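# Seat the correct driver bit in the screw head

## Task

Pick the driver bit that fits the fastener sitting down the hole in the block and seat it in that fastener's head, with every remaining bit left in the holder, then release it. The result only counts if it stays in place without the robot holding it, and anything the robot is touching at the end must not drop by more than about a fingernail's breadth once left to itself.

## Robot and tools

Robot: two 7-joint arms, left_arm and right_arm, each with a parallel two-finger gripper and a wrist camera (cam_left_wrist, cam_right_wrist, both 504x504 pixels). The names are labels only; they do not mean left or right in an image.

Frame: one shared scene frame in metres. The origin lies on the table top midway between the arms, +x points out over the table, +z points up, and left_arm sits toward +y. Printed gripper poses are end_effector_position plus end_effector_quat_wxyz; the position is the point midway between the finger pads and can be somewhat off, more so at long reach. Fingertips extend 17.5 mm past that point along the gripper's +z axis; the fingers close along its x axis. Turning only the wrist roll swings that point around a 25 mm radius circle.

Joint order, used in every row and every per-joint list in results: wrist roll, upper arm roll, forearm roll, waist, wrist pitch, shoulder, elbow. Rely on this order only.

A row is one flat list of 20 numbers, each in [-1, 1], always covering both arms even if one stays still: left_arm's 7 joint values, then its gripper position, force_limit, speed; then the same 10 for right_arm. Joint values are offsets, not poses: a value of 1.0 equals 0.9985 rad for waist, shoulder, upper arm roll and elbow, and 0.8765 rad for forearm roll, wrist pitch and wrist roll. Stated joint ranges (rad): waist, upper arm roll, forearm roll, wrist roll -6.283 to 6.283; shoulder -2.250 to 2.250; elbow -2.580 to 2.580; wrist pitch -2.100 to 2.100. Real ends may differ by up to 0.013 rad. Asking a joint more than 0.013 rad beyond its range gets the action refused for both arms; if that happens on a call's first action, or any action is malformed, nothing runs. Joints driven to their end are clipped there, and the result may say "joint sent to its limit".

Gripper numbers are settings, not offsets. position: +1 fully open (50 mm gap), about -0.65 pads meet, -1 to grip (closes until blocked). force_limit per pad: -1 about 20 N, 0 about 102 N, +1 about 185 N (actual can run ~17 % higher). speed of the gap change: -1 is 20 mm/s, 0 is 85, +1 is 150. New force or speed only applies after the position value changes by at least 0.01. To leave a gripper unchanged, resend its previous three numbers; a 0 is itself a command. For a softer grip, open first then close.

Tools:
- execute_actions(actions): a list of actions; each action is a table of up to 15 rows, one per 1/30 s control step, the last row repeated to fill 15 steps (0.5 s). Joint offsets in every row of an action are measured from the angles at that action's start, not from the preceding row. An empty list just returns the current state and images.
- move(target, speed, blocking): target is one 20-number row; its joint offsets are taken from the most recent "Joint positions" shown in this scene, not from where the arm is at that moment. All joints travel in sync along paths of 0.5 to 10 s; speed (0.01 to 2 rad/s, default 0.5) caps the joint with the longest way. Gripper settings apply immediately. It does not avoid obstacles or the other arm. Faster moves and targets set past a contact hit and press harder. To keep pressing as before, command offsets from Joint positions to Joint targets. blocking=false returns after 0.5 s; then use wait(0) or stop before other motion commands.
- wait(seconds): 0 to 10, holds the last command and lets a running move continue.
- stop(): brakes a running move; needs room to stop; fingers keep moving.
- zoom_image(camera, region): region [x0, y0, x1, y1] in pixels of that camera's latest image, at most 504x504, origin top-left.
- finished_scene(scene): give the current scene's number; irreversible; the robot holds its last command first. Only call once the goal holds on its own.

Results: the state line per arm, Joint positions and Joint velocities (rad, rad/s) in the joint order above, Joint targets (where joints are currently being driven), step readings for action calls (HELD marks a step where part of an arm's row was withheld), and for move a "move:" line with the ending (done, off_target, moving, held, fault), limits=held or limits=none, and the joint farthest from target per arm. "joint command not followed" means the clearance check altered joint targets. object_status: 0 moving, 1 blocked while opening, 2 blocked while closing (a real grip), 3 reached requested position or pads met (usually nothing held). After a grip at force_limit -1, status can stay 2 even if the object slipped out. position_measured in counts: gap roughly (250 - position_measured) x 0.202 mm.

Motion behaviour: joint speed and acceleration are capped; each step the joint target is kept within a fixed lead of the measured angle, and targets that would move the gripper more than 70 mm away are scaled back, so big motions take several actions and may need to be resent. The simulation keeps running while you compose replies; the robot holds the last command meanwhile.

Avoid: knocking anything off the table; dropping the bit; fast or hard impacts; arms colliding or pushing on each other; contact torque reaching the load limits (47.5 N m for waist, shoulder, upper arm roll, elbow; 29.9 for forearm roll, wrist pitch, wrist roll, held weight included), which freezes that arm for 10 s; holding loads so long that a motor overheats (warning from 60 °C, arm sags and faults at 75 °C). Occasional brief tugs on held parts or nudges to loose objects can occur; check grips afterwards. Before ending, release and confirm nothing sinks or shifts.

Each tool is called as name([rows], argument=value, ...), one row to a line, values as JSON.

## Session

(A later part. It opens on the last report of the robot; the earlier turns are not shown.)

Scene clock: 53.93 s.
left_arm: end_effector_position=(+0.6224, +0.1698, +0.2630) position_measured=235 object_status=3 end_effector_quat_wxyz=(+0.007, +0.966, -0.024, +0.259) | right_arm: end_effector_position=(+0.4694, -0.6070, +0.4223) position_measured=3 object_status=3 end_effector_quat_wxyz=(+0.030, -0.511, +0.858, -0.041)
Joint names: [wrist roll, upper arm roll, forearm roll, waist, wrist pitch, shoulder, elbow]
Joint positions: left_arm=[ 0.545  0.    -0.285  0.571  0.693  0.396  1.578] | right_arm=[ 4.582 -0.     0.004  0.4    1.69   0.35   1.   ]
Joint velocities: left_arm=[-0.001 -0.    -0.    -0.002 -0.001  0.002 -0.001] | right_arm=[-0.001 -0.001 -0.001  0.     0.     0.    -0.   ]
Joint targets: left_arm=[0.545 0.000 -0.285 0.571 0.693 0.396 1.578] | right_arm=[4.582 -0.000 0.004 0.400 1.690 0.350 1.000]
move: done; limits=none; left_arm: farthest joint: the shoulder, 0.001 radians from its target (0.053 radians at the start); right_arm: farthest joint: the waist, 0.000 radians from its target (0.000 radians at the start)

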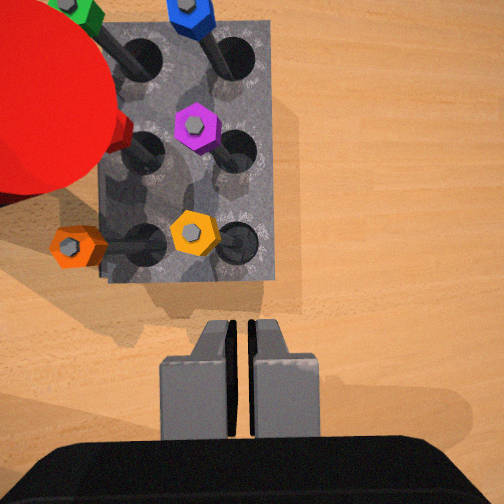

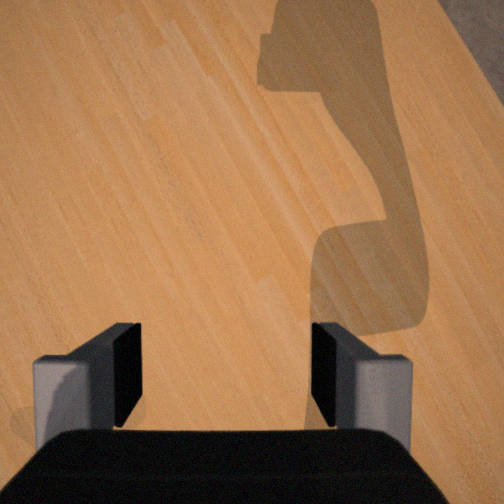

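move(target=[0.0447,0,-0.0574,-0.0358,-0.1994,0.1948,-0.0206,-0.55,-0.5,1, 0,0,0,0,0,0,0,1,-0.5,0], speed=0.3)

zoom_image(camera="cam_left_wrist", region=[190, 203, 270, 283])

Scene clock: 56.97 s.
left_arm: end_effector_position=(+0.6723, +0.1671, +0.1763) position_measured=235 object_status=3 end_effector_quat_wxyz=(+0.007, +0.966, -0.024, +0.259) | right_arm: end_effector_position=(+0.4694, -0.6070, +0.4223) position_measured=3 object_status=3 end_effector_quat_wxyz=(+0.030, -0.511, +0.858, -0.041)
Joint names: [wrist roll, upper arm roll, forearm roll, waist, wrist pitch, shoulder, elbow]
Joint positions: left_arm=[ 0.584  0.    -0.335  0.535  0.518  0.59   1.558] | right_arm=[ 4.582 -0.     0.004  0.4    1.69   0.35   1.   ]
Joint velocities: left_arm=[-0.    -0.001 -0.001 -0.001 -0.     0.005 -0.   ] | right_arm=[ 0. -0.  0.  0.  0.  0. -0.]
Joint targets: left_arm=[0.584 0.000 -0.336 0.535 0.518 0.590 1.558] | right_arm=[4.582 -0.000 0.004 0.400 1.690 0.350 1.000]
move: done; limits=none; left_arm: farthest joint: the waist, 0.000 radians from its target (0.036 radians at the start); right_arm: farthest joint: the waist, 0.000 radians from its target (0.000 radians at the start)

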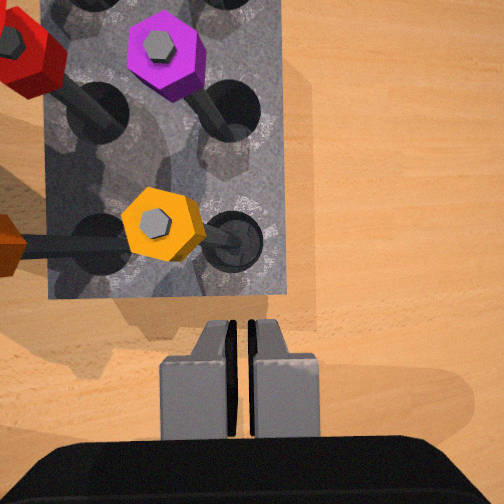

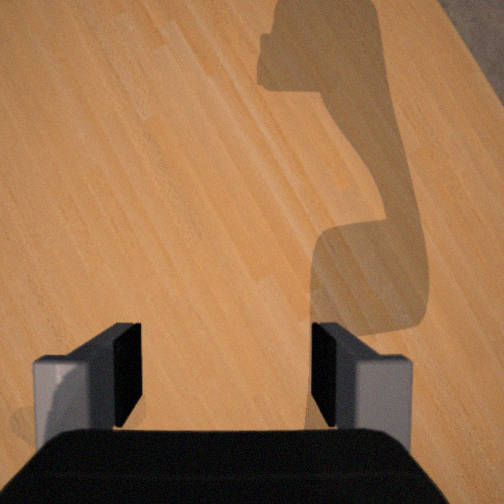

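Region (190, 203, 270, 283) of cam_left_wrist's 504x504 image, scaled by 6.300.

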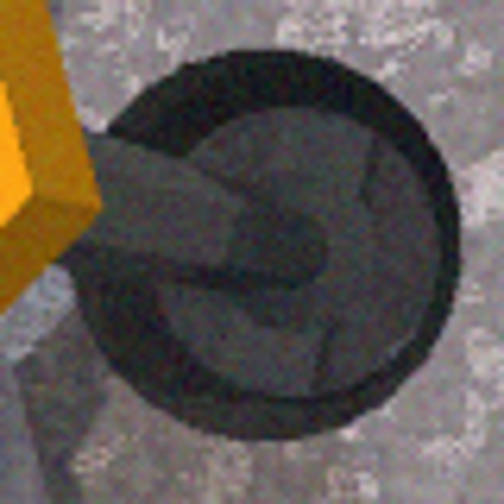

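move(target=[0.9,0,0.0574,0.0358,0.1994,-0.1948,0.0206,-0.55,-0.5,1, 0,0,0,0,0,0,0,1,-0.5,0], speed=1.2)

move(target=[0.9,0,0.2277,-0.2391,-0.1091,-0.0706,0.1446,-0.55,-0.5,1, 0,0,0,0,0,0,0,1,-0.5,0], speed=1.2)

Scene clock: 69.23 s.
left_arm: end_effector_position=(+0.6061, +0.1625, +0.2538) position_measured=235 object_status=3 end_effector_quat_wxyz=(+0.110, +0.894, +0.367, +0.234) | right_arm: end_effector_position=(+0.4694, -0.6070, +0.4223) position_measured=3 object_status=3 end_effector_quat_wxyz=(+0.030, -0.511, +0.858, -0.041)
Joint names: [wrist roll, upper arm roll, forearm roll, waist, wrist pitch, shoulder, elbow]
Joint positions: left_arm=[ 1.373  0.    -0.285  0.571  0.693  0.396  1.578] | right_arm=[ 4.582 -0.     0.004  0.4    1.69   0.35   1.   ]
Joint velocities: left_arm=[-0.002  0.    -0.     0.     0.    -0.005  0.   ] | right_arm=[-0.    -0.001 -0.001 -0.    -0.     0.    -0.   ]
Joint targets: left_arm=[1.373 0.000 -0.285 0.571 0.693 0.396 1.578] | right_arm=[4.582 -0.000 0.004 0.400 1.690 0.350 1.000]
move: done; limits=none; left_arm: farthest joint: the forearm roll, 0.001 radians from its target (0.051 radians at the start); right_arm: farthest joint: the waist, 0.000 radians from its target (0.000 radians at the start)

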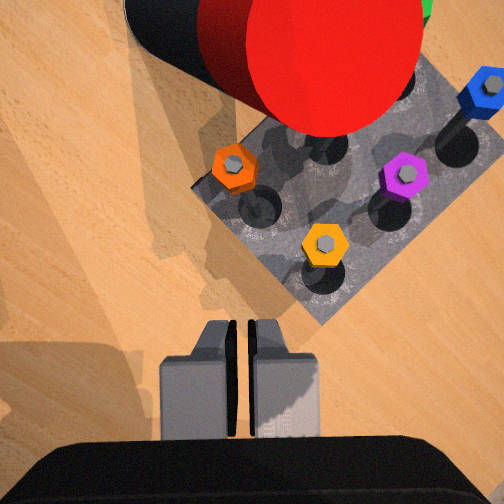

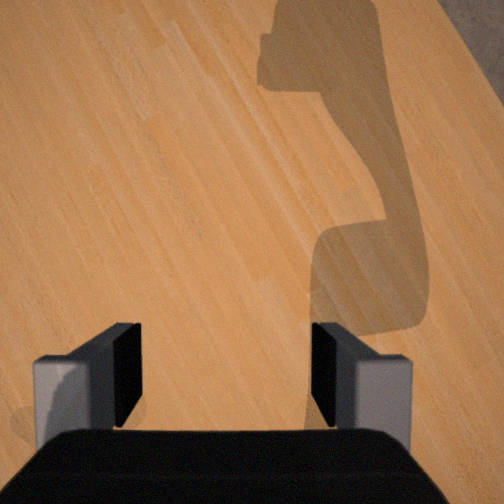

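Scene clock: 70.50 s.
left_arm: end_effector_position=(+0.5935, +0.2394, +0.2377) position_measured=235 object_status=3 end_effector_quat_wxyz=(+0.214, +0.554, +0.795, +0.125) | right_arm: end_effector_position=(+0.4694, -0.6070, +0.4223) position_measured=3 object_status=3 end_effector_quat_wxyz=(+0.030, -0.511, +0.858, -0.041)
Joint names: [wrist roll, upper arm roll, forearm roll, waist, wrist pitch, shoulder, elbow]
Joint positions: left_arm=[ 2.162  0.    -0.086  0.333  0.597  0.326  1.723] | right_arm=[ 4.582 -0.     0.004  0.4    1.69   0.35   1.   ]
Joint velocities: left_arm=[-0.001  0.     0.    -0.002 -0.001 -0.     0.   ] | right_arm=[-0.     0.     0.001 -0.    -0.     0.    -0.   ]
Joint targets: left_arm=[2.162 0.000 -0.086 0.332 0.597 0.325 1.723] | right_arm=[4.582 -0.000 0.004 0.400 1.690 0.350 1.000]
move: done; limits=none; left_arm: farthest joint: the waist, 0.000 radians from its target (0.239 radians at the start); right_arm: farthest joint: the waist, 0.000 radians from its target (0.000 radians at the start)

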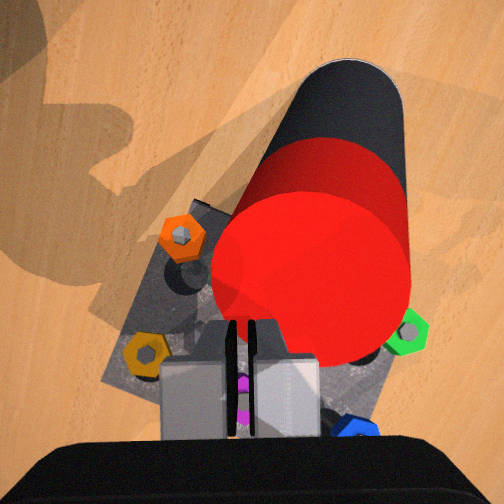

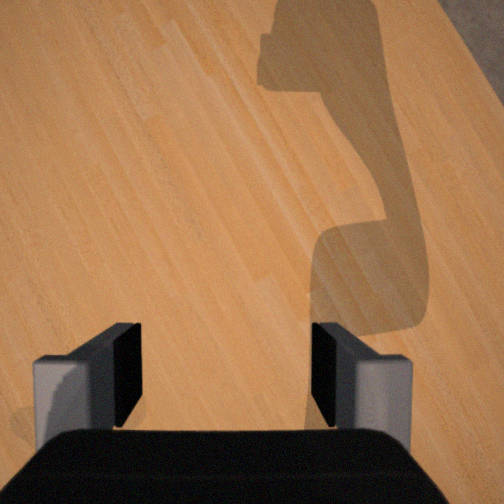

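move(target=[0.895,0,0.2282,-0.2399,-0.1088,-0.0712,0.1439,-0.55,-0.5,1, 0,0,0,0,0,0,0,1,-0.5,0], speed=1.2)

zoom_image(camera="cam_left_wrist", region=[210, 200, 310, 300])

Scene clock: 72.30 s.
left_arm: end_effector_position=(+0.5923, +0.3234, +0.2412) position_measured=235 object_status=3 end_effector_quat_wxyz=(+0.259, +0.024, +0.966, -0.007) | right_arm: end_effector_position=(+0.4694, -0.6070, +0.4223) position_measured=3 object_status=3 end_effector_quat_wxyz=(+0.030, -0.511, +0.858, -0.041)
Joint names: [wrist roll, upper arm roll, forearm roll, waist, wrist pitch, shoulder, elbow]
Joint positions: left_arm=[ 2.946 -0.     0.114  0.093  0.502  0.255  1.866] | right_arm=[ 4.582 -0.     0.004  0.4    1.69   0.35   1.   ]
Joint velocities: left_arm=[-0.     0.     0.    -0.003  0.    -0.002  0.   ] | right_arm=[-0.     0.     0.002 -0.    -0.     0.     0.   ]
Joint targets: left_arm=[2.946 0.000 0.114 0.093 0.502 0.254 1.866] | right_arm=[4.582 -0.000 0.004 0.400 1.690 0.350 1.000]
move: done; limits=none; left_arm: farthest joint: the waist, 0.000 radians from its target (0.239 radians at the start); right_arm: farthest joint: the waist, 0.000 radians from its target (0.000 radians at the start)

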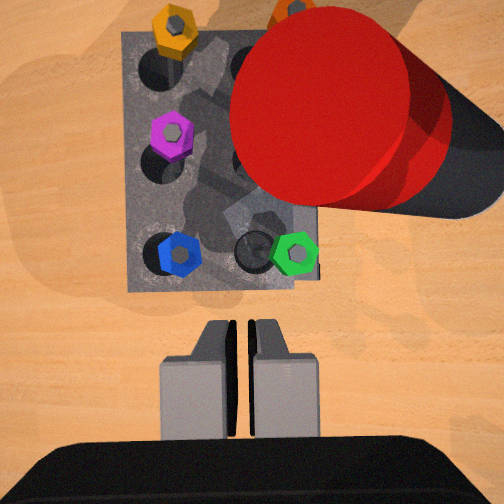

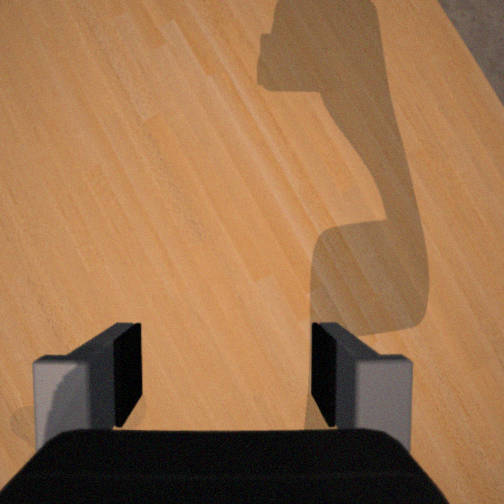

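Region (210, 200, 310, 300) of cam_left_wrist's 504x504 image, scaled by 5.040.

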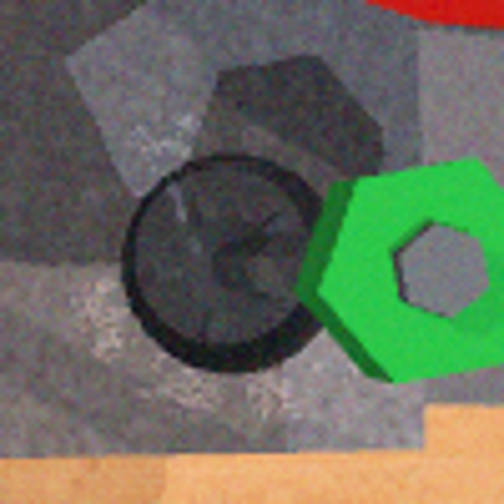

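move(target=[0.499,0,0.471,-0.4592,0.651,0.5059,-0.3983,-0.55,-0.5,1, 0,0,0,0,0,0,0,1,-0.5,0], speed=0.8)

Scene clock: 78.23 s.
left_arm: end_effector_position=(+0.6025, +0.4528, +0.1109) position_measured=235 object_status=3 end_effector_quat_wxyz=(-0.046, -0.489, +0.841, -0.227) | right_arm: end_effector_position=(+0.4694, -0.6070, +0.4223) position_measured=3 object_status=3 end_effector_quat_wxyz=(+0.030, -0.511, +0.858, -0.041)
Joint names: [wrist roll, upper arm roll, forearm roll, waist, wrist pitch, shoulder, elbow]
Joint positions: left_arm=[ 3.384 -0.     0.527 -0.365  1.072  0.76   1.469] | right_arm=[ 4.582 -0.     0.004  0.4    1.69   0.35   1.   ]
Joint velocities: left_arm=[-0.002  0.     0.    -0.003  0.     0.001  0.   ] | right_arm=[ 0.001  0.    -0.     0.    -0.    -0.    -0.001]
Joint targets: left_arm=[3.384 -0.000 0.527 -0.365 1.072 0.760 1.469] | right_arm=[4.582 -0.000 0.004 0.400 1.690 0.350 1.000]
move: done; limits=none; left_arm: farthest joint: the waist, 0.001 radians from its target (0.459 radians at the start); right_arm: farthest joint: the waist, 0.000 radians from its target (0.000 radians at the start)

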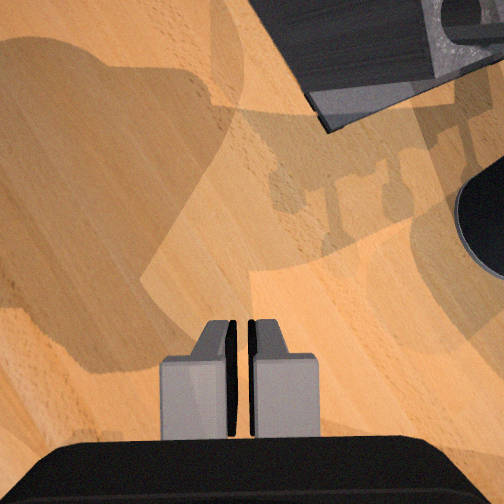

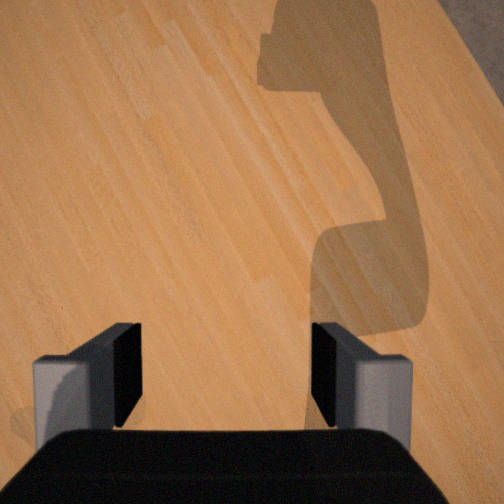

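move(target=[0.4984,0,0.4708,-0.0005,0.6515,0.5059,-0.3991,-0.55,-0.5,1, 0,0,0,0,0,0,0,1,-0.5,0], speed=0.6)

Scene clock: 80.27 s.
left_arm: end_effector_position=(+0.6364, +0.3423, +0.0705) position_measured=235 object_status=3 end_effector_quat_wxyz=(-0.395, -0.586, +0.587, -0.396) | right_arm: end_effector_position=(+0.4694, -0.6070, +0.4223) position_measured=3 object_status=3 end_effector_quat_wxyz=(+0.030, -0.511, +0.858, -0.041)
Joint names: [wrist roll, upper arm roll, forearm roll, waist, wrist pitch, shoulder, elbow]
Joint positions: left_arm=[ 3.821 -0.     0.94  -0.365  1.643  1.264  1.07 ] | right_arm=[ 4.582 -0.     0.004  0.4    1.69   0.35   1.   ]
Joint velocities: left_arm=[-0.001  0.    -0.    -0.001 -0.001  0.002 -0.003] | right_arm=[ 0.001  0.001 -0.001  0.     0.    -0.    -0.   ]
Joint targets: left_arm=[3.821 -0.000 0.940 -0.365 1.643 1.265 1.070] | right_arm=[4.582 -0.000 0.004 0.400 1.690 0.350 1.000]
move: done; limits=none; left_arm: farthest joint: the shoulder, 0.001 radians from its target (0.505 radians at the start); right_arm: farthest joint: the waist, 0.000 radians from its target (0.000 radians at the start)

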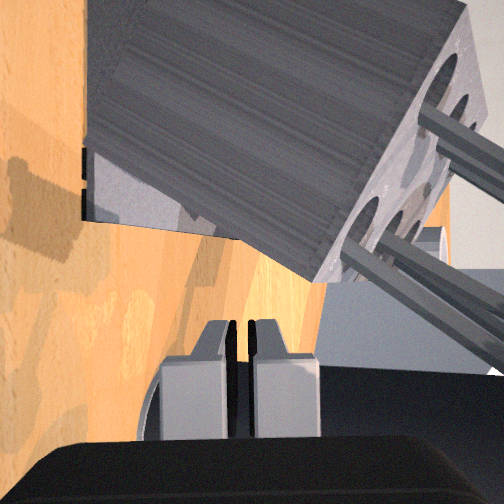

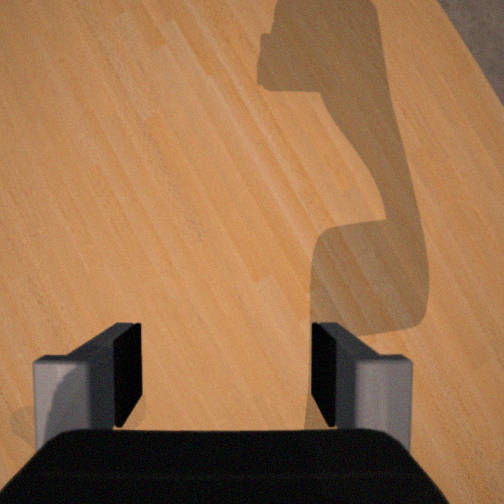

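move(target=[-0.0402,0,0.0482,0.0605,-0.0869,0.0014,0.0728,-0.55,-0.5,1, 0,0,0,0,0,0,0,1,-0.5,0], speed=0.2)

move(target=[-0.0419,0,0.0566,0.063,-0.0811,0.0071,0.062,-0.55,-0.5,1, 0,0,0,0,0,0,0,1,-0.5,0], speed=0.15)

Scene clock: 83.47 s.
left_arm: end_effector_position=(+0.6379, +0.3008, +0.0538) position_measured=235 object_status=3 end_effector_quat_wxyz=(-0.396, -0.586, +0.586, -0.396) | right_arm: end_effector_position=(+0.4694, -0.6070, +0.4223) position_measured=3 object_status=3 end_effector_quat_wxyz=(+0.030, -0.511, +0.858, -0.041)
Joint names: [wrist roll, upper arm roll, forearm roll, waist, wrist pitch, shoulder, elbow]
Joint positions: left_arm=[ 3.785 -0.     0.982 -0.305  1.567  1.266  1.143] | right_arm=[ 4.582 -0.     0.004  0.4    1.69   0.35   1.   ]
Joint velocities: left_arm=[ 0.001  0.     0.     0.003  0.    -0.    -0.   ] | right_arm=[ 0.    -0.     0.002  0.     0.     0.    -0.   ]
Joint targets: left_arm=[3.785 -0.000 0.982 -0.305 1.567 1.266 1.143] | right_arm=[4.582 -0.000 0.004 0.400 1.690 0.350 1.000]
move: done; limits=none; left_arm: farthest joint: the waist, 0.001 radians from its target (0.061 radians at the start); right_arm: farthest joint: the waist, 0.000 radians from its target (0.000 radians at the start)

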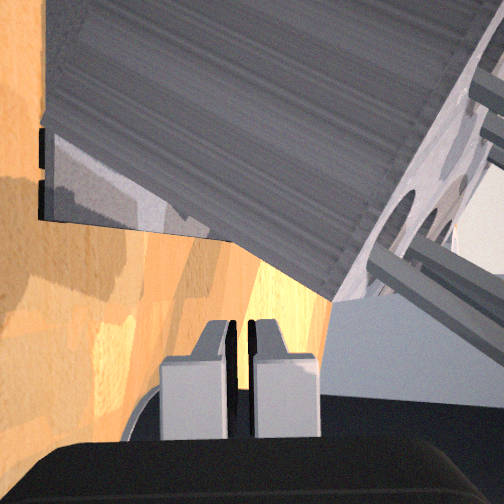

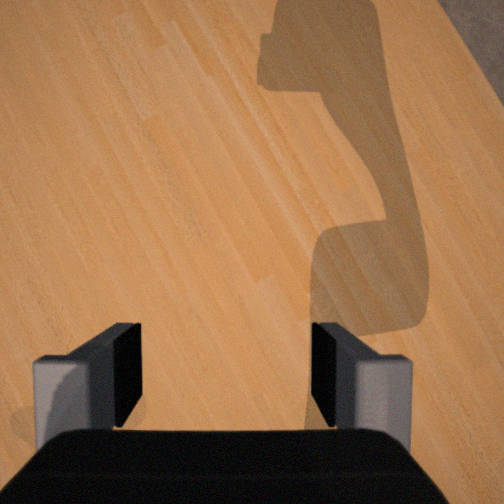

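Scene clock: 84.27 s.
left_arm: end_effector_position=(+0.6380, +0.2593, +0.0369) position_measured=235 object_status=3 end_effector_quat_wxyz=(-0.396, -0.586, +0.586, -0.396) | right_arm: end_effector_position=(+0.4694, -0.6070, +0.4223) position_measured=3 object_status=3 end_effector_quat_wxyz=(+0.030, -0.511, +0.858, -0.041)
Joint names: [wrist roll, upper arm roll, forearm roll, waist, wrist pitch, shoulder, elbow]
Joint positions: left_arm=[ 3.749 -0.     1.032 -0.242  1.496  1.273  1.205] | right_arm=[ 4.582 -0.     0.004  0.4    1.69   0.35   1.   ]
Joint velocities: left_arm=[ 0.001  0.     0.     0.003  0.    -0.001 -0.001] | right_arm=[-0.    -0.     0.    -0.001  0.     0.     0.   ]
Joint targets: left_arm=[3.749 -0.000 1.032 -0.242 1.496 1.273 1.205] | right_arm=[4.582 -0.000 0.004 0.400 1.690 0.350 1.000]
move: done; limits=none; left_arm: farthest joint: the waist, 0.000 radians from its target (0.063 radians at the start); right_arm: farthest joint: the waist, 0.000 radians from its target (0.000 radians at the start)

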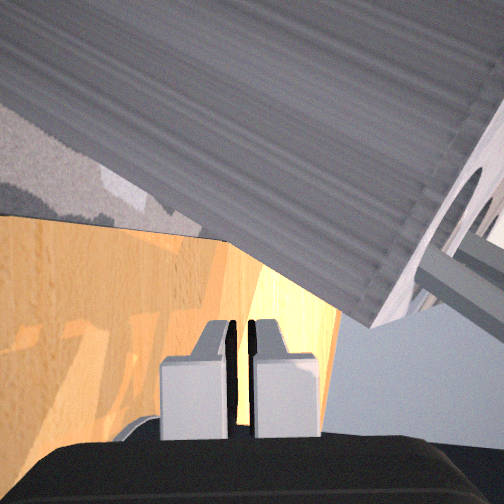

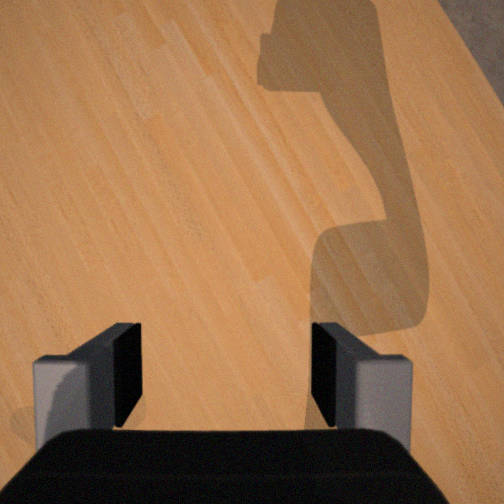

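move(target=[-0.0951,0,-0.0101,-0.0201,-0.0418,-0.0391,0.1283,-0.55,-0.5,1, 0,0,0,0,0,0,0,1,-0.5,0], speed=0.1)

Scene clock: 88.77 s.
left_arm: end_effector_position=(+0.6085, +0.2593, +0.0362) position_measured=235 object_status=3 end_effector_quat_wxyz=(-0.395, -0.586, +0.586, -0.396) | right_arm: end_effector_position=(+0.4694, -0.6070, +0.4223) position_measured=3 object_status=3 end_effector_quat_wxyz=(+0.030, -0.511, +0.858, -0.041)
Joint names: [wrist roll, upper arm roll, forearm roll, waist, wrist pitch, shoulder, elbow]
Joint positions: left_arm=[ 3.665  0.     1.023 -0.263  1.459  1.234  1.332] | right_arm=[ 4.582 -0.     0.004  0.4    1.69   0.35   1.   ]
Joint velocities: left_arm=[ 0.001  0.    -0.    -0.001 -0.     0.    -0.   ] | right_arm=[-0.001 -0.    -0.002  0.     0.    -0.     0.   ]
Joint targets: left_arm=[3.665 -0.000 1.023 -0.263 1.460 1.234 1.333] | right_arm=[4.582 -0.000 0.004 0.400 1.690 0.350 1.000]
move: done; limits=none; left_arm: farthest joint: the elbow, 0.001 radians from its target (0.128 radians at the start); right_arm: farthest joint: the waist, 0.000 radians from its target (0.000 radians at the start)

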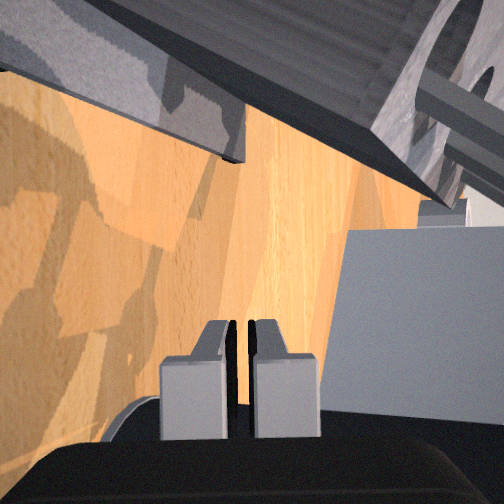

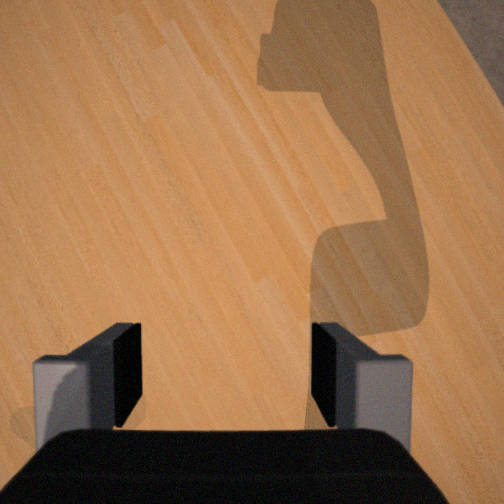

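move(target=[-0.2596,0,-0.0346,-0.0739,-0.1182,-0.0864,0.3337,-0.55,-0.5,1, 0,0,0,0,0,0,0,1,-0.5,0], speed=0.15)

Scene clock: 92.33 s.
left_arm: end_effector_position=(+0.5182, +0.2586, +0.0362) position_measured=235 object_status=3 end_effector_quat_wxyz=(-0.396, -0.586, +0.586, -0.395) | right_arm: end_effector_position=(+0.4694, -0.6070, +0.4223) position_measured=3 object_status=3 end_effector_quat_wxyz=(+0.030, -0.511, +0.858, -0.041)
Joint names: [wrist roll, upper arm roll, forearm roll, waist, wrist pitch, shoulder, elbow]
Joint positions: left_arm=[ 3.438  0.     0.993 -0.336  1.356  1.148  1.666] | right_arm=[ 4.582 -0.     0.004  0.4    1.69   0.35   1.   ]
Joint velocities: left_arm=[-0.001 -0.    -0.    -0.001  0.001 -0.001  0.001] | right_arm=[ 0.     0.     0.001  0.     0.     0.    -0.   ]
Joint targets: left_arm=[3.438 0.000 0.993 -0.336 1.356 1.148 1.666] | right_arm=[4.582 -0.000 0.004 0.400 1.690 0.350 1.000]
move: done; limits=none; left_arm: farthest joint: the waist, 0.001 radians from its target (0.074 radians at the start); right_arm: farthest joint: the waist, 0.000 radians from its target (0.000 radians at the start)

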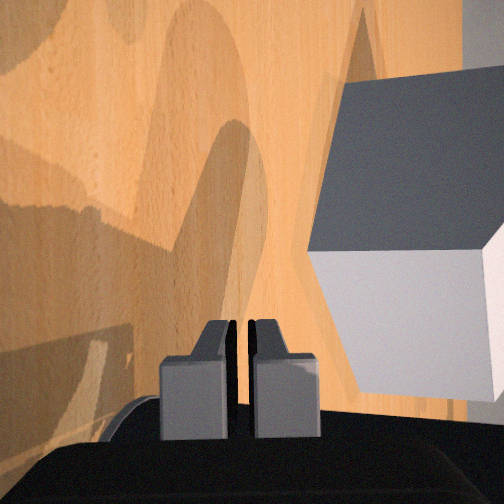

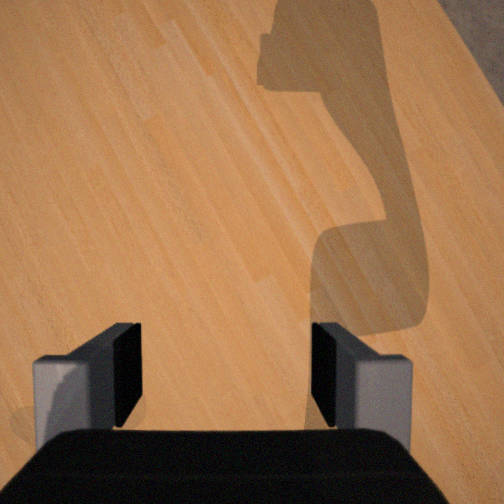

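move(target=[-0.2145,0,-0.5625,0.0361,-0.4632,-0.5488,-0.0661,-0.55,-0.5,1, 0,0,0,0,0,0,0,1,-0.5,0], speed=0.7)

move(target=[-0.0968,0,-0.5862,0.517,-0.5168,-0.3439,0.2648,-0.55,-0.5,1, 0,0,0,0,0,0,0,1,-0.5,0], speed=0.7)

Scene clock: 98.33 s.
left_arm: end_effector_position=(+0.5960, +0.4290, +0.1525) position_measured=235 object_status=3 end_effector_quat_wxyz=(+0.031, -0.408, +0.891, -0.198) | right_arm: end_effector_position=(+0.4694, -0.6070, +0.4222) position_measured=3 object_status=3 end_effector_quat_wxyz=(+0.030, -0.511, +0.858, -0.041)
Joint names: [wrist roll, upper arm roll, forearm roll, waist, wrist pitch, shoulder, elbow]
Joint positions: left_arm=[ 3.25   0.     0.5   -0.3    0.949  0.6    1.599] | right_arm=[ 4.582 -0.     0.004  0.4    1.69   0.35   1.   ]
Joint velocities: left_arm=[ 0.    -0.    -0.001  0.001 -0.001  0.001 -0.001] | right_arm=[ 0.001  0.    -0.001  0.    -0.    -0.    -0.   ]
Joint targets: left_arm=[3.250 0.000 0.500 -0.300 0.949 0.600 1.599] | right_arm=[4.582 -0.000 0.004 0.400 1.690 0.350 1.000]
move: done; limits=none; left_arm: farthest joint: the elbow, 0.001 radians from its target (0.066 radians at the start); right_arm: farthest joint: the waist, 0.000 radians from its target (0.000 radians at the start)

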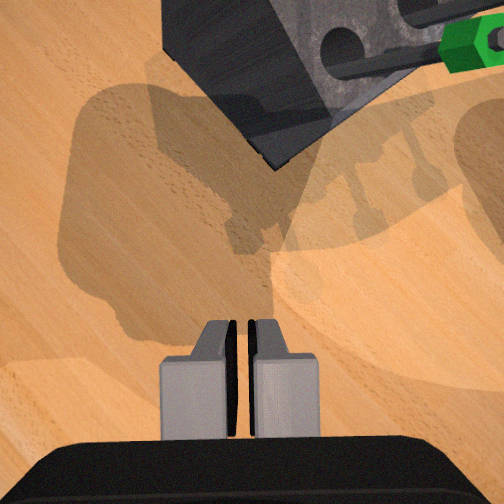

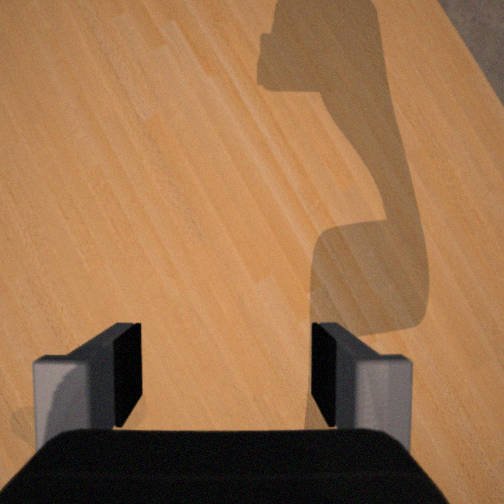

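Scene clock: 99.73 s.
left_arm: end_effector_position=(+0.5902, +0.2777, +0.2410) position_measured=235 object_status=3 end_effector_quat_wxyz=(+0.259, +0.024, +0.966, -0.006) | right_arm: end_effector_position=(+0.4694, -0.6070, +0.4222) position_measured=3 object_status=3 end_effector_quat_wxyz=(+0.030, -0.511, +0.858, -0.041)
Joint names: [wrist roll, upper arm roll, forearm roll, waist, wrist pitch, shoulder, elbow]
Joint positions: left_arm=[ 3.165  0.    -0.014  0.216  0.496  0.257  1.864] | right_arm=[ 4.582 -0.     0.004  0.4    1.69   0.35   1.   ]
Joint velocities: left_arm=[-0.001 -0.     0.     0.003 -0.    -0.003  0.   ] | right_arm=[-0. -0.  0. -0. -0.  0. -0.]
Joint targets: left_arm=[3.165 0.000 -0.014 0.216 0.496 0.257 1.864] | right_arm=[4.582 -0.000 0.004 0.400 1.690 0.350 1.000]
move: done; limits=none; left_arm: farthest joint: the waist, 0.001 radians from its target (0.517 radians at the start); right_arm: farthest joint: the waist, 0.000 radians from its target (0.000 radians at the start)

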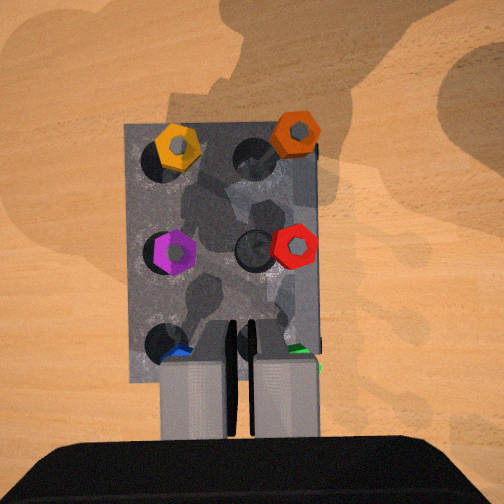

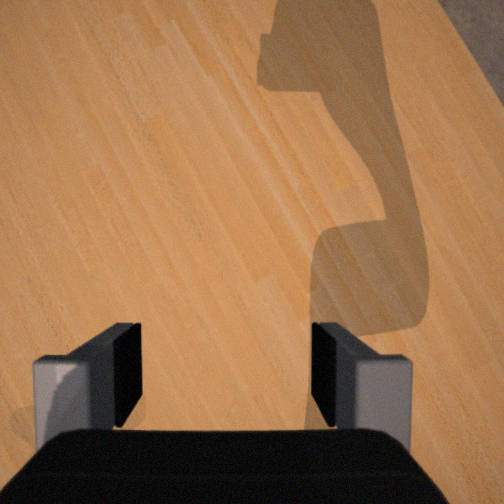

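execute_actions(actions=[])

Scene clock: 101.57 s.
left_arm: end_effector_position=(+0.5902, +0.2776, +0.2411) position_measured=235 object_status=3 end_effector_quat_wxyz=(+0.259, +0.024, +0.965, -0.006) | right_arm: end_effector_position=(+0.4694, -0.6070, +0.4222) position_measured=3 object_status=3 end_effector_quat_wxyz=(+0.030, -0.511, +0.858, -0.041)
Joint names: [wrist roll, upper arm roll, forearm roll, waist, wrist pitch, shoulder, elbow]
Joint positions: left_arm=[ 3.165  0.    -0.014  0.216  0.496  0.257  1.864] | right_arm=[ 4.582 -0.     0.004  0.4    1.69   0.35   1.   ]
Joint velocities: left_arm=[ 0.     0.001  0.     0.     0.001 -0.    -0.001] | right_arm=[ 0.001 -0.001 -0.001  0.     0.     0.    -0.   ]
Joint targets: left_arm=[3.165 0.000 -0.014 0.216 0.496 0.257 1.864] | right_arm=[4.582 -0.000 0.004 0.400 1.690 0.350 1.000]

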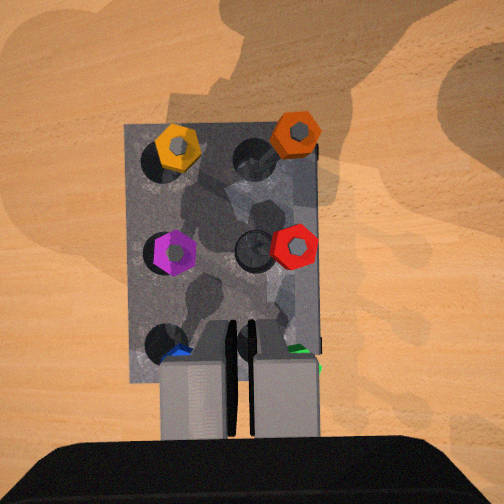

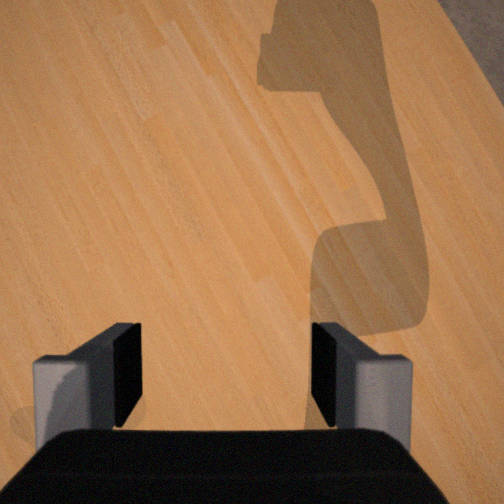

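zoom_image(camera="cam_left_wrist", region=[225, 210, 335, 290])

Region (225, 210, 335, 290) of cam_left_wrist's 504x504 image, scaled by 4.582; it fills the top 367 rows of this view, and the rest is white.

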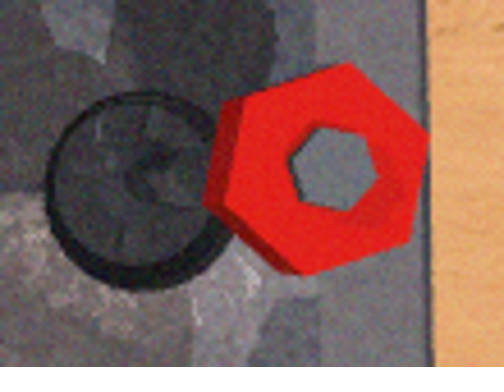

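zoom_image(camera="cam_left_wrist", region=[230, 225, 285, 280])

Region (230, 225, 285, 280) of cam_left_wrist's 504x504 image, scaled by 9.164.

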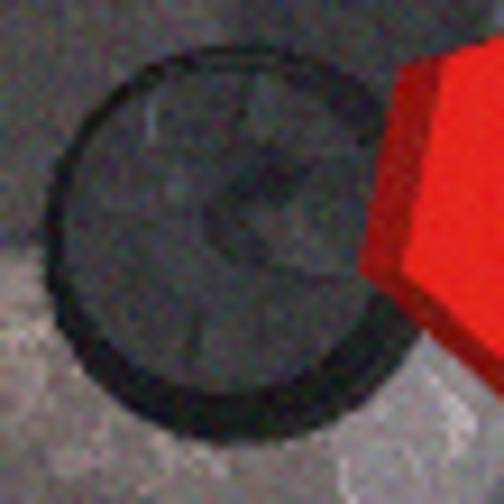

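move(target=[0.0349,0,-0.1798,0.0833,-0.2010,0.1230,0.0522,0.27,-0.5,0.5, 0,0,0,0,0,0,0,1,-0.5,0], speed=0.25)

Scene clock: 114.93 s.
left_arm: end_effector_position=(+0.5994, +0.2468, +0.1797) position_measured=112 object_status=3 end_effector_quat_wxyz=(+0.262, +0.115, +0.958, +0.021) | right_arm: end_effector_position=(+0.4694, -0.6070, +0.4222) position_measured=3 object_status=3 end_effector_quat_wxyz=(+0.030, -0.511, +0.858, -0.041)
Joint names: [wrist roll, upper arm roll, forearm roll, waist, wrist pitch, shoulder, elbow]
Joint positions: left_arm=[ 3.195  0.    -0.171  0.299  0.32   0.379  1.916] | right_arm=[ 4.582 -0.     0.004  0.4    1.69   0.35   1.   ]
Joint velocities: left_arm=[ 0.001  0.    -0.     0.003 -0.     0.005  0.   ] | right_arm=[ 0.001  0.     0.001  0.    -0.     0.001  0.   ]
Joint targets: left_arm=[3.195 0.000 -0.171 0.299 0.320 0.380 1.916] | right_arm=[4.582 -0.000 0.004 0.400 1.690 0.350 1.000]
move: done; limits=none; left_arm: farthest joint: the shoulder, 0.001 radians from its target (0.123 radians at the start); right_arm: farthest joint: the waist, 0.000 radians from its target (0.000 radians at the start)

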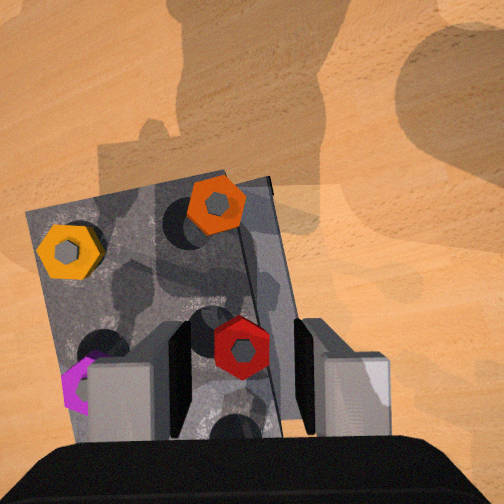

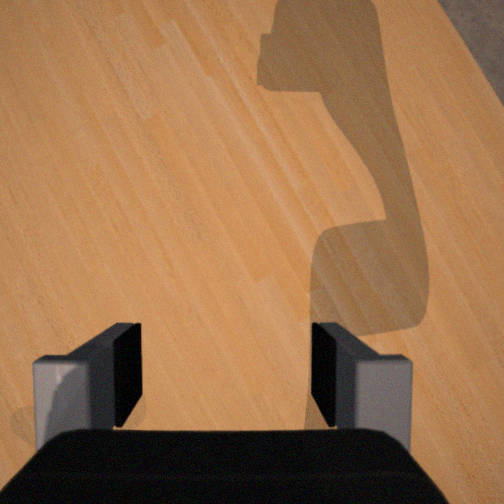

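zoom_image(camera="cam_left_wrist", region=[170, 290, 320, 410])

Region (170, 290, 320, 410) of cam_left_wrist's 504x504 image, scaled by 3.360; it fills the top 403 rows of this view, and the rest is white.

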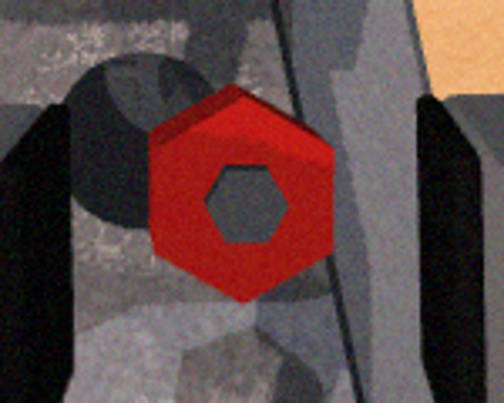

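move(target=[0.0476,0,-0.0518,-0.0074,-0.0977,0.1138,-0.0265,0.27,-0.5,0.5, 0,0,0,0,0,0,0,1,-0.5,0], speed=0.15)

Scene clock: 118.10 s.
left_arm: end_effector_position=(+0.6238, +0.2463, +0.1399) position_measured=112 object_status=3 end_effector_quat_wxyz=(+0.262, +0.116, +0.958, +0.021) | right_arm: end_effector_position=(+0.4694, -0.6070, +0.4222) position_measured=3 object_status=3 end_effector_quat_wxyz=(+0.030, -0.511, +0.858, -0.041)
Joint names: [wrist roll, upper arm roll, forearm roll, waist, wrist pitch, shoulder, elbow]
Joint positions: left_arm=[ 3.237  0.    -0.217  0.291  0.235  0.492  1.89 ] | right_arm=[ 4.582 -0.     0.004  0.4    1.69   0.35   1.   ]
Joint velocities: left_arm=[ 0.     0.    -0.001  0.     0.     0.004  0.001] | right_arm=[ 0.    -0.    -0.001  0.    -0.     0.     0.001]
Joint targets: left_arm=[3.237 0.000 -0.217 0.291 0.235 0.493 1.890] | right_arm=[4.582 -0.000 0.004 0.400 1.690 0.350 1.000]
move: done; limits=none; left_arm: farthest joint: the waist, 0.000 radians from its target (0.008 radians at the start); right_arm: farthest joint: the waist, 0.000 radians from its target (0.000 radians at the start)

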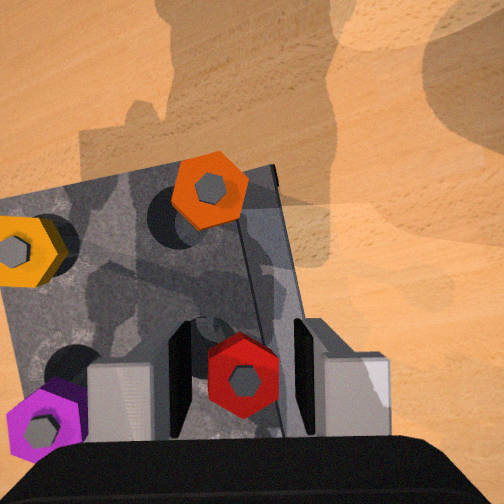

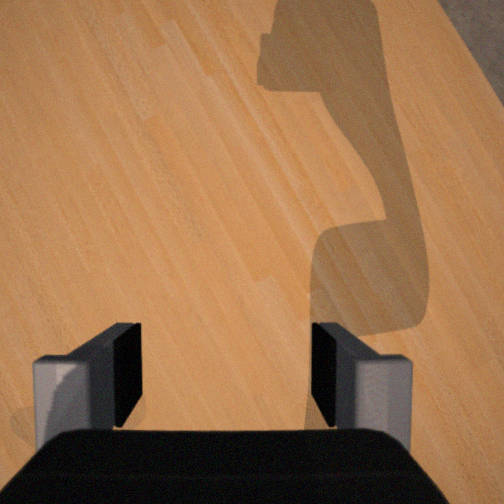

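move(target=[-0.0484,0,0.0424,-0.0055,0.0375,0.0068,-0.0412,-0.04,-0.5,0, 0,0,0,0,0,0,0,1,-0.5,0], speed=0.05)

Scene clock: 120.87 s.
left_arm: end_effector_position=(+0.6344, +0.2472, +0.1461) position_measured=159 object_status=3 end_effector_quat_wxyz=(+0.262, +0.116, +0.958, +0.021) | right_arm: end_effector_position=(+0.4694, -0.6070, +0.4222) position_measured=3 object_status=3 end_effector_quat_wxyz=(+0.030, -0.511, +0.858, -0.041)
Joint names: [wrist roll, upper arm roll, forearm roll, waist, wrist pitch, shoulder, elbow]
Joint positions: left_arm=[ 3.195  0.    -0.18   0.286  0.268  0.499  1.849] | right_arm=[ 4.582 -0.     0.004  0.4    1.69   0.35   1.   ]
Joint velocities: left_arm=[ 0.     0.     0.    -0.    -0.001  0.001 -0.   ] | right_arm=[ 0.001 -0.     0.001 -0.    -0.001 -0.    -0.   ]
Joint targets: left_arm=[3.195 0.000 -0.180 0.286 0.268 0.499 1.848] | right_arm=[4.582 -0.000 0.004 0.400 1.690 0.350 1.000]
move: done; limits=none; left_arm: farthest joint: the waist, 0.000 radians from its target (0.006 radians at the start); right_arm: farthest joint: the waist, 0.000 radians from its target (0.000 radians at the start)

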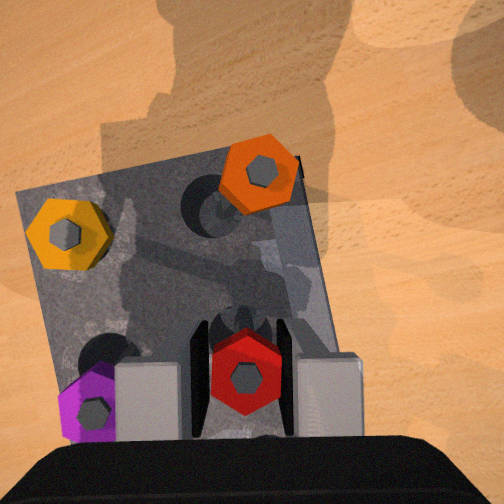

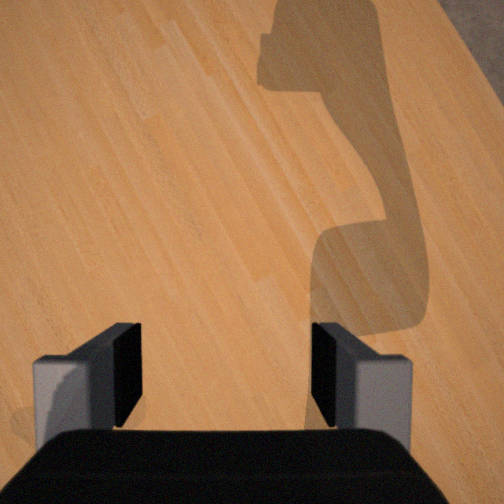

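zoom_image(camera="cam_left_wrist", region=[185, 290, 305, 425])

Region (185, 290, 305, 425) of cam_left_wrist's 504x504 image, scaled by 3.733.

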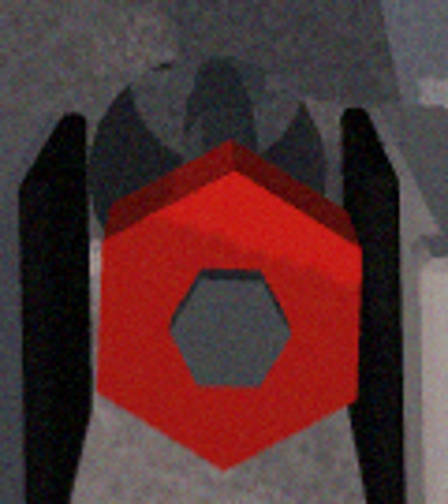

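execute_actions([
  [[-0.0093,0,0.0075,-0.0019,0.0048,0.0009,-0.0054,-0.04,-0.5,0, 0,0,0,0,0,0,0,1,-0.5,0]],
  [[0,0,0,0,0,0,0,-1,0.8,-0.6, 0,0,0,0,0,0,0,1,-0.5,0]],
])

Scene clock: 123.33 s.
left_arm: end_effector_position=(+0.6357, +0.2478, +0.1468) position_measured=180 object_status=2 end_effector_quat_wxyz=(+0.262, +0.116, +0.958, +0.021) | right_arm: end_effector_position=(+0.4694, -0.6070, +0.4222) position_measured=3 object_status=3 end_effector_quat_wxyz=(+0.030, -0.511, +0.858, -0.041)
Joint names: [wrist roll, upper arm roll, forearm roll, waist, wrist pitch, shoulder, elbow]
Joint positions: left_arm=[ 3.186  0.    -0.173  0.284  0.272  0.5    1.843] | right_arm=[ 4.582 -0.     0.004  0.4    1.69   0.35   1.   ]
Joint velocities: left_arm=[ 0.002 -0.     0.001  0.    -0.     0.     0.001] | right_arm=[-0.     0.001 -0.001  0.    -0.     0.     0.   ]
Joint targets: left_arm=[3.187 0.000 -0.173 0.284 0.272 0.500 1.843] | right_arm=[4.582 -0.000 0.004 0.400 1.690 0.350 1.000]
Step readings (joint positions; steps 1 to 15: 1st action; 16 to 30: 2nd action):
0: left_arm=[3.195 0.000 -0.180 0.286 0.268 0.499 1.849] | right_arm=[4.582 -0.000 0.004 0.400 1.690 0.350 1.000]
1: left_arm=[3.194 0.000 -0.179 0.286 0.268 0.499 1.848] | right_arm=[4.582 -0.000 0.004 0.400 1.690 0.350 1.000]
2: left_arm=[3.190 0.000 -0.176 0.285 0.270 0.500 1.845] | right_arm=[4.582 -0.000 0.004 0.400 1.690 0.350 1.000]
4: left_arm=[3.187 -0.000 -0.173 0.284 0.272 0.500 1.843] | right_arm=[4.582 -0.000 0.004 0.400 1.690 0.350 1.000]
8: left_arm=[3.187 0.000 -0.173 0.284 0.272 0.500 1.843] | right_arm=[4.582 -0.000 0.004 0.400 1.690 0.350 1.000]
15: left_arm=[3.187 0.000 -0.173 0.284 0.272 0.500 1.843] | right_arm=[4.582 -0.000 0.004 0.400 1.690 0.350 1.000]
16: left_arm=[3.187 0.000 -0.173 0.284 0.272 0.500 1.843] | right_arm=[4.582 -0.000 0.004 0.400 1.690 0.350 1.000]
17: left_arm=[3.186 0.000 -0.173 0.284 0.272 0.500 1.843] | right_arm=[4.582 -0.000 0.004 0.400 1.690 0.350 1.000]
19: left_arm=[3.186 0.000 -0.173 0.284 0.272 0.500 1.843] | right_arm=[4.582 -0.000 0.004 0.400 1.690 0.350 1.000]
23: left_arm=[3.186 0.000 -0.173 0.284 0.272 0.500 1.843] | right_arm=[4.582 -0.000 0.004 0.400 1.690 0.350 1.000]
30: Joint positions above

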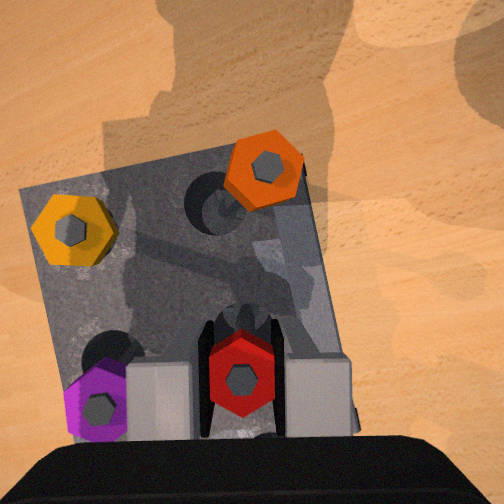

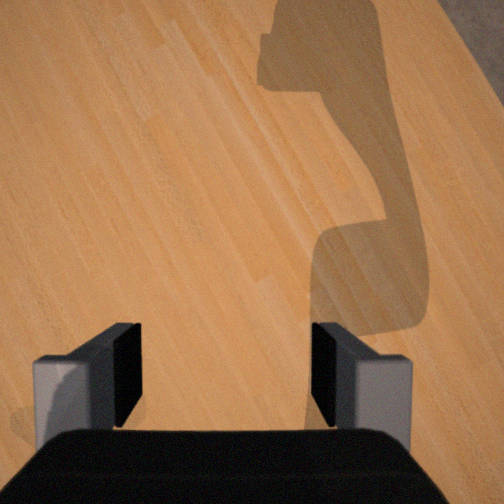

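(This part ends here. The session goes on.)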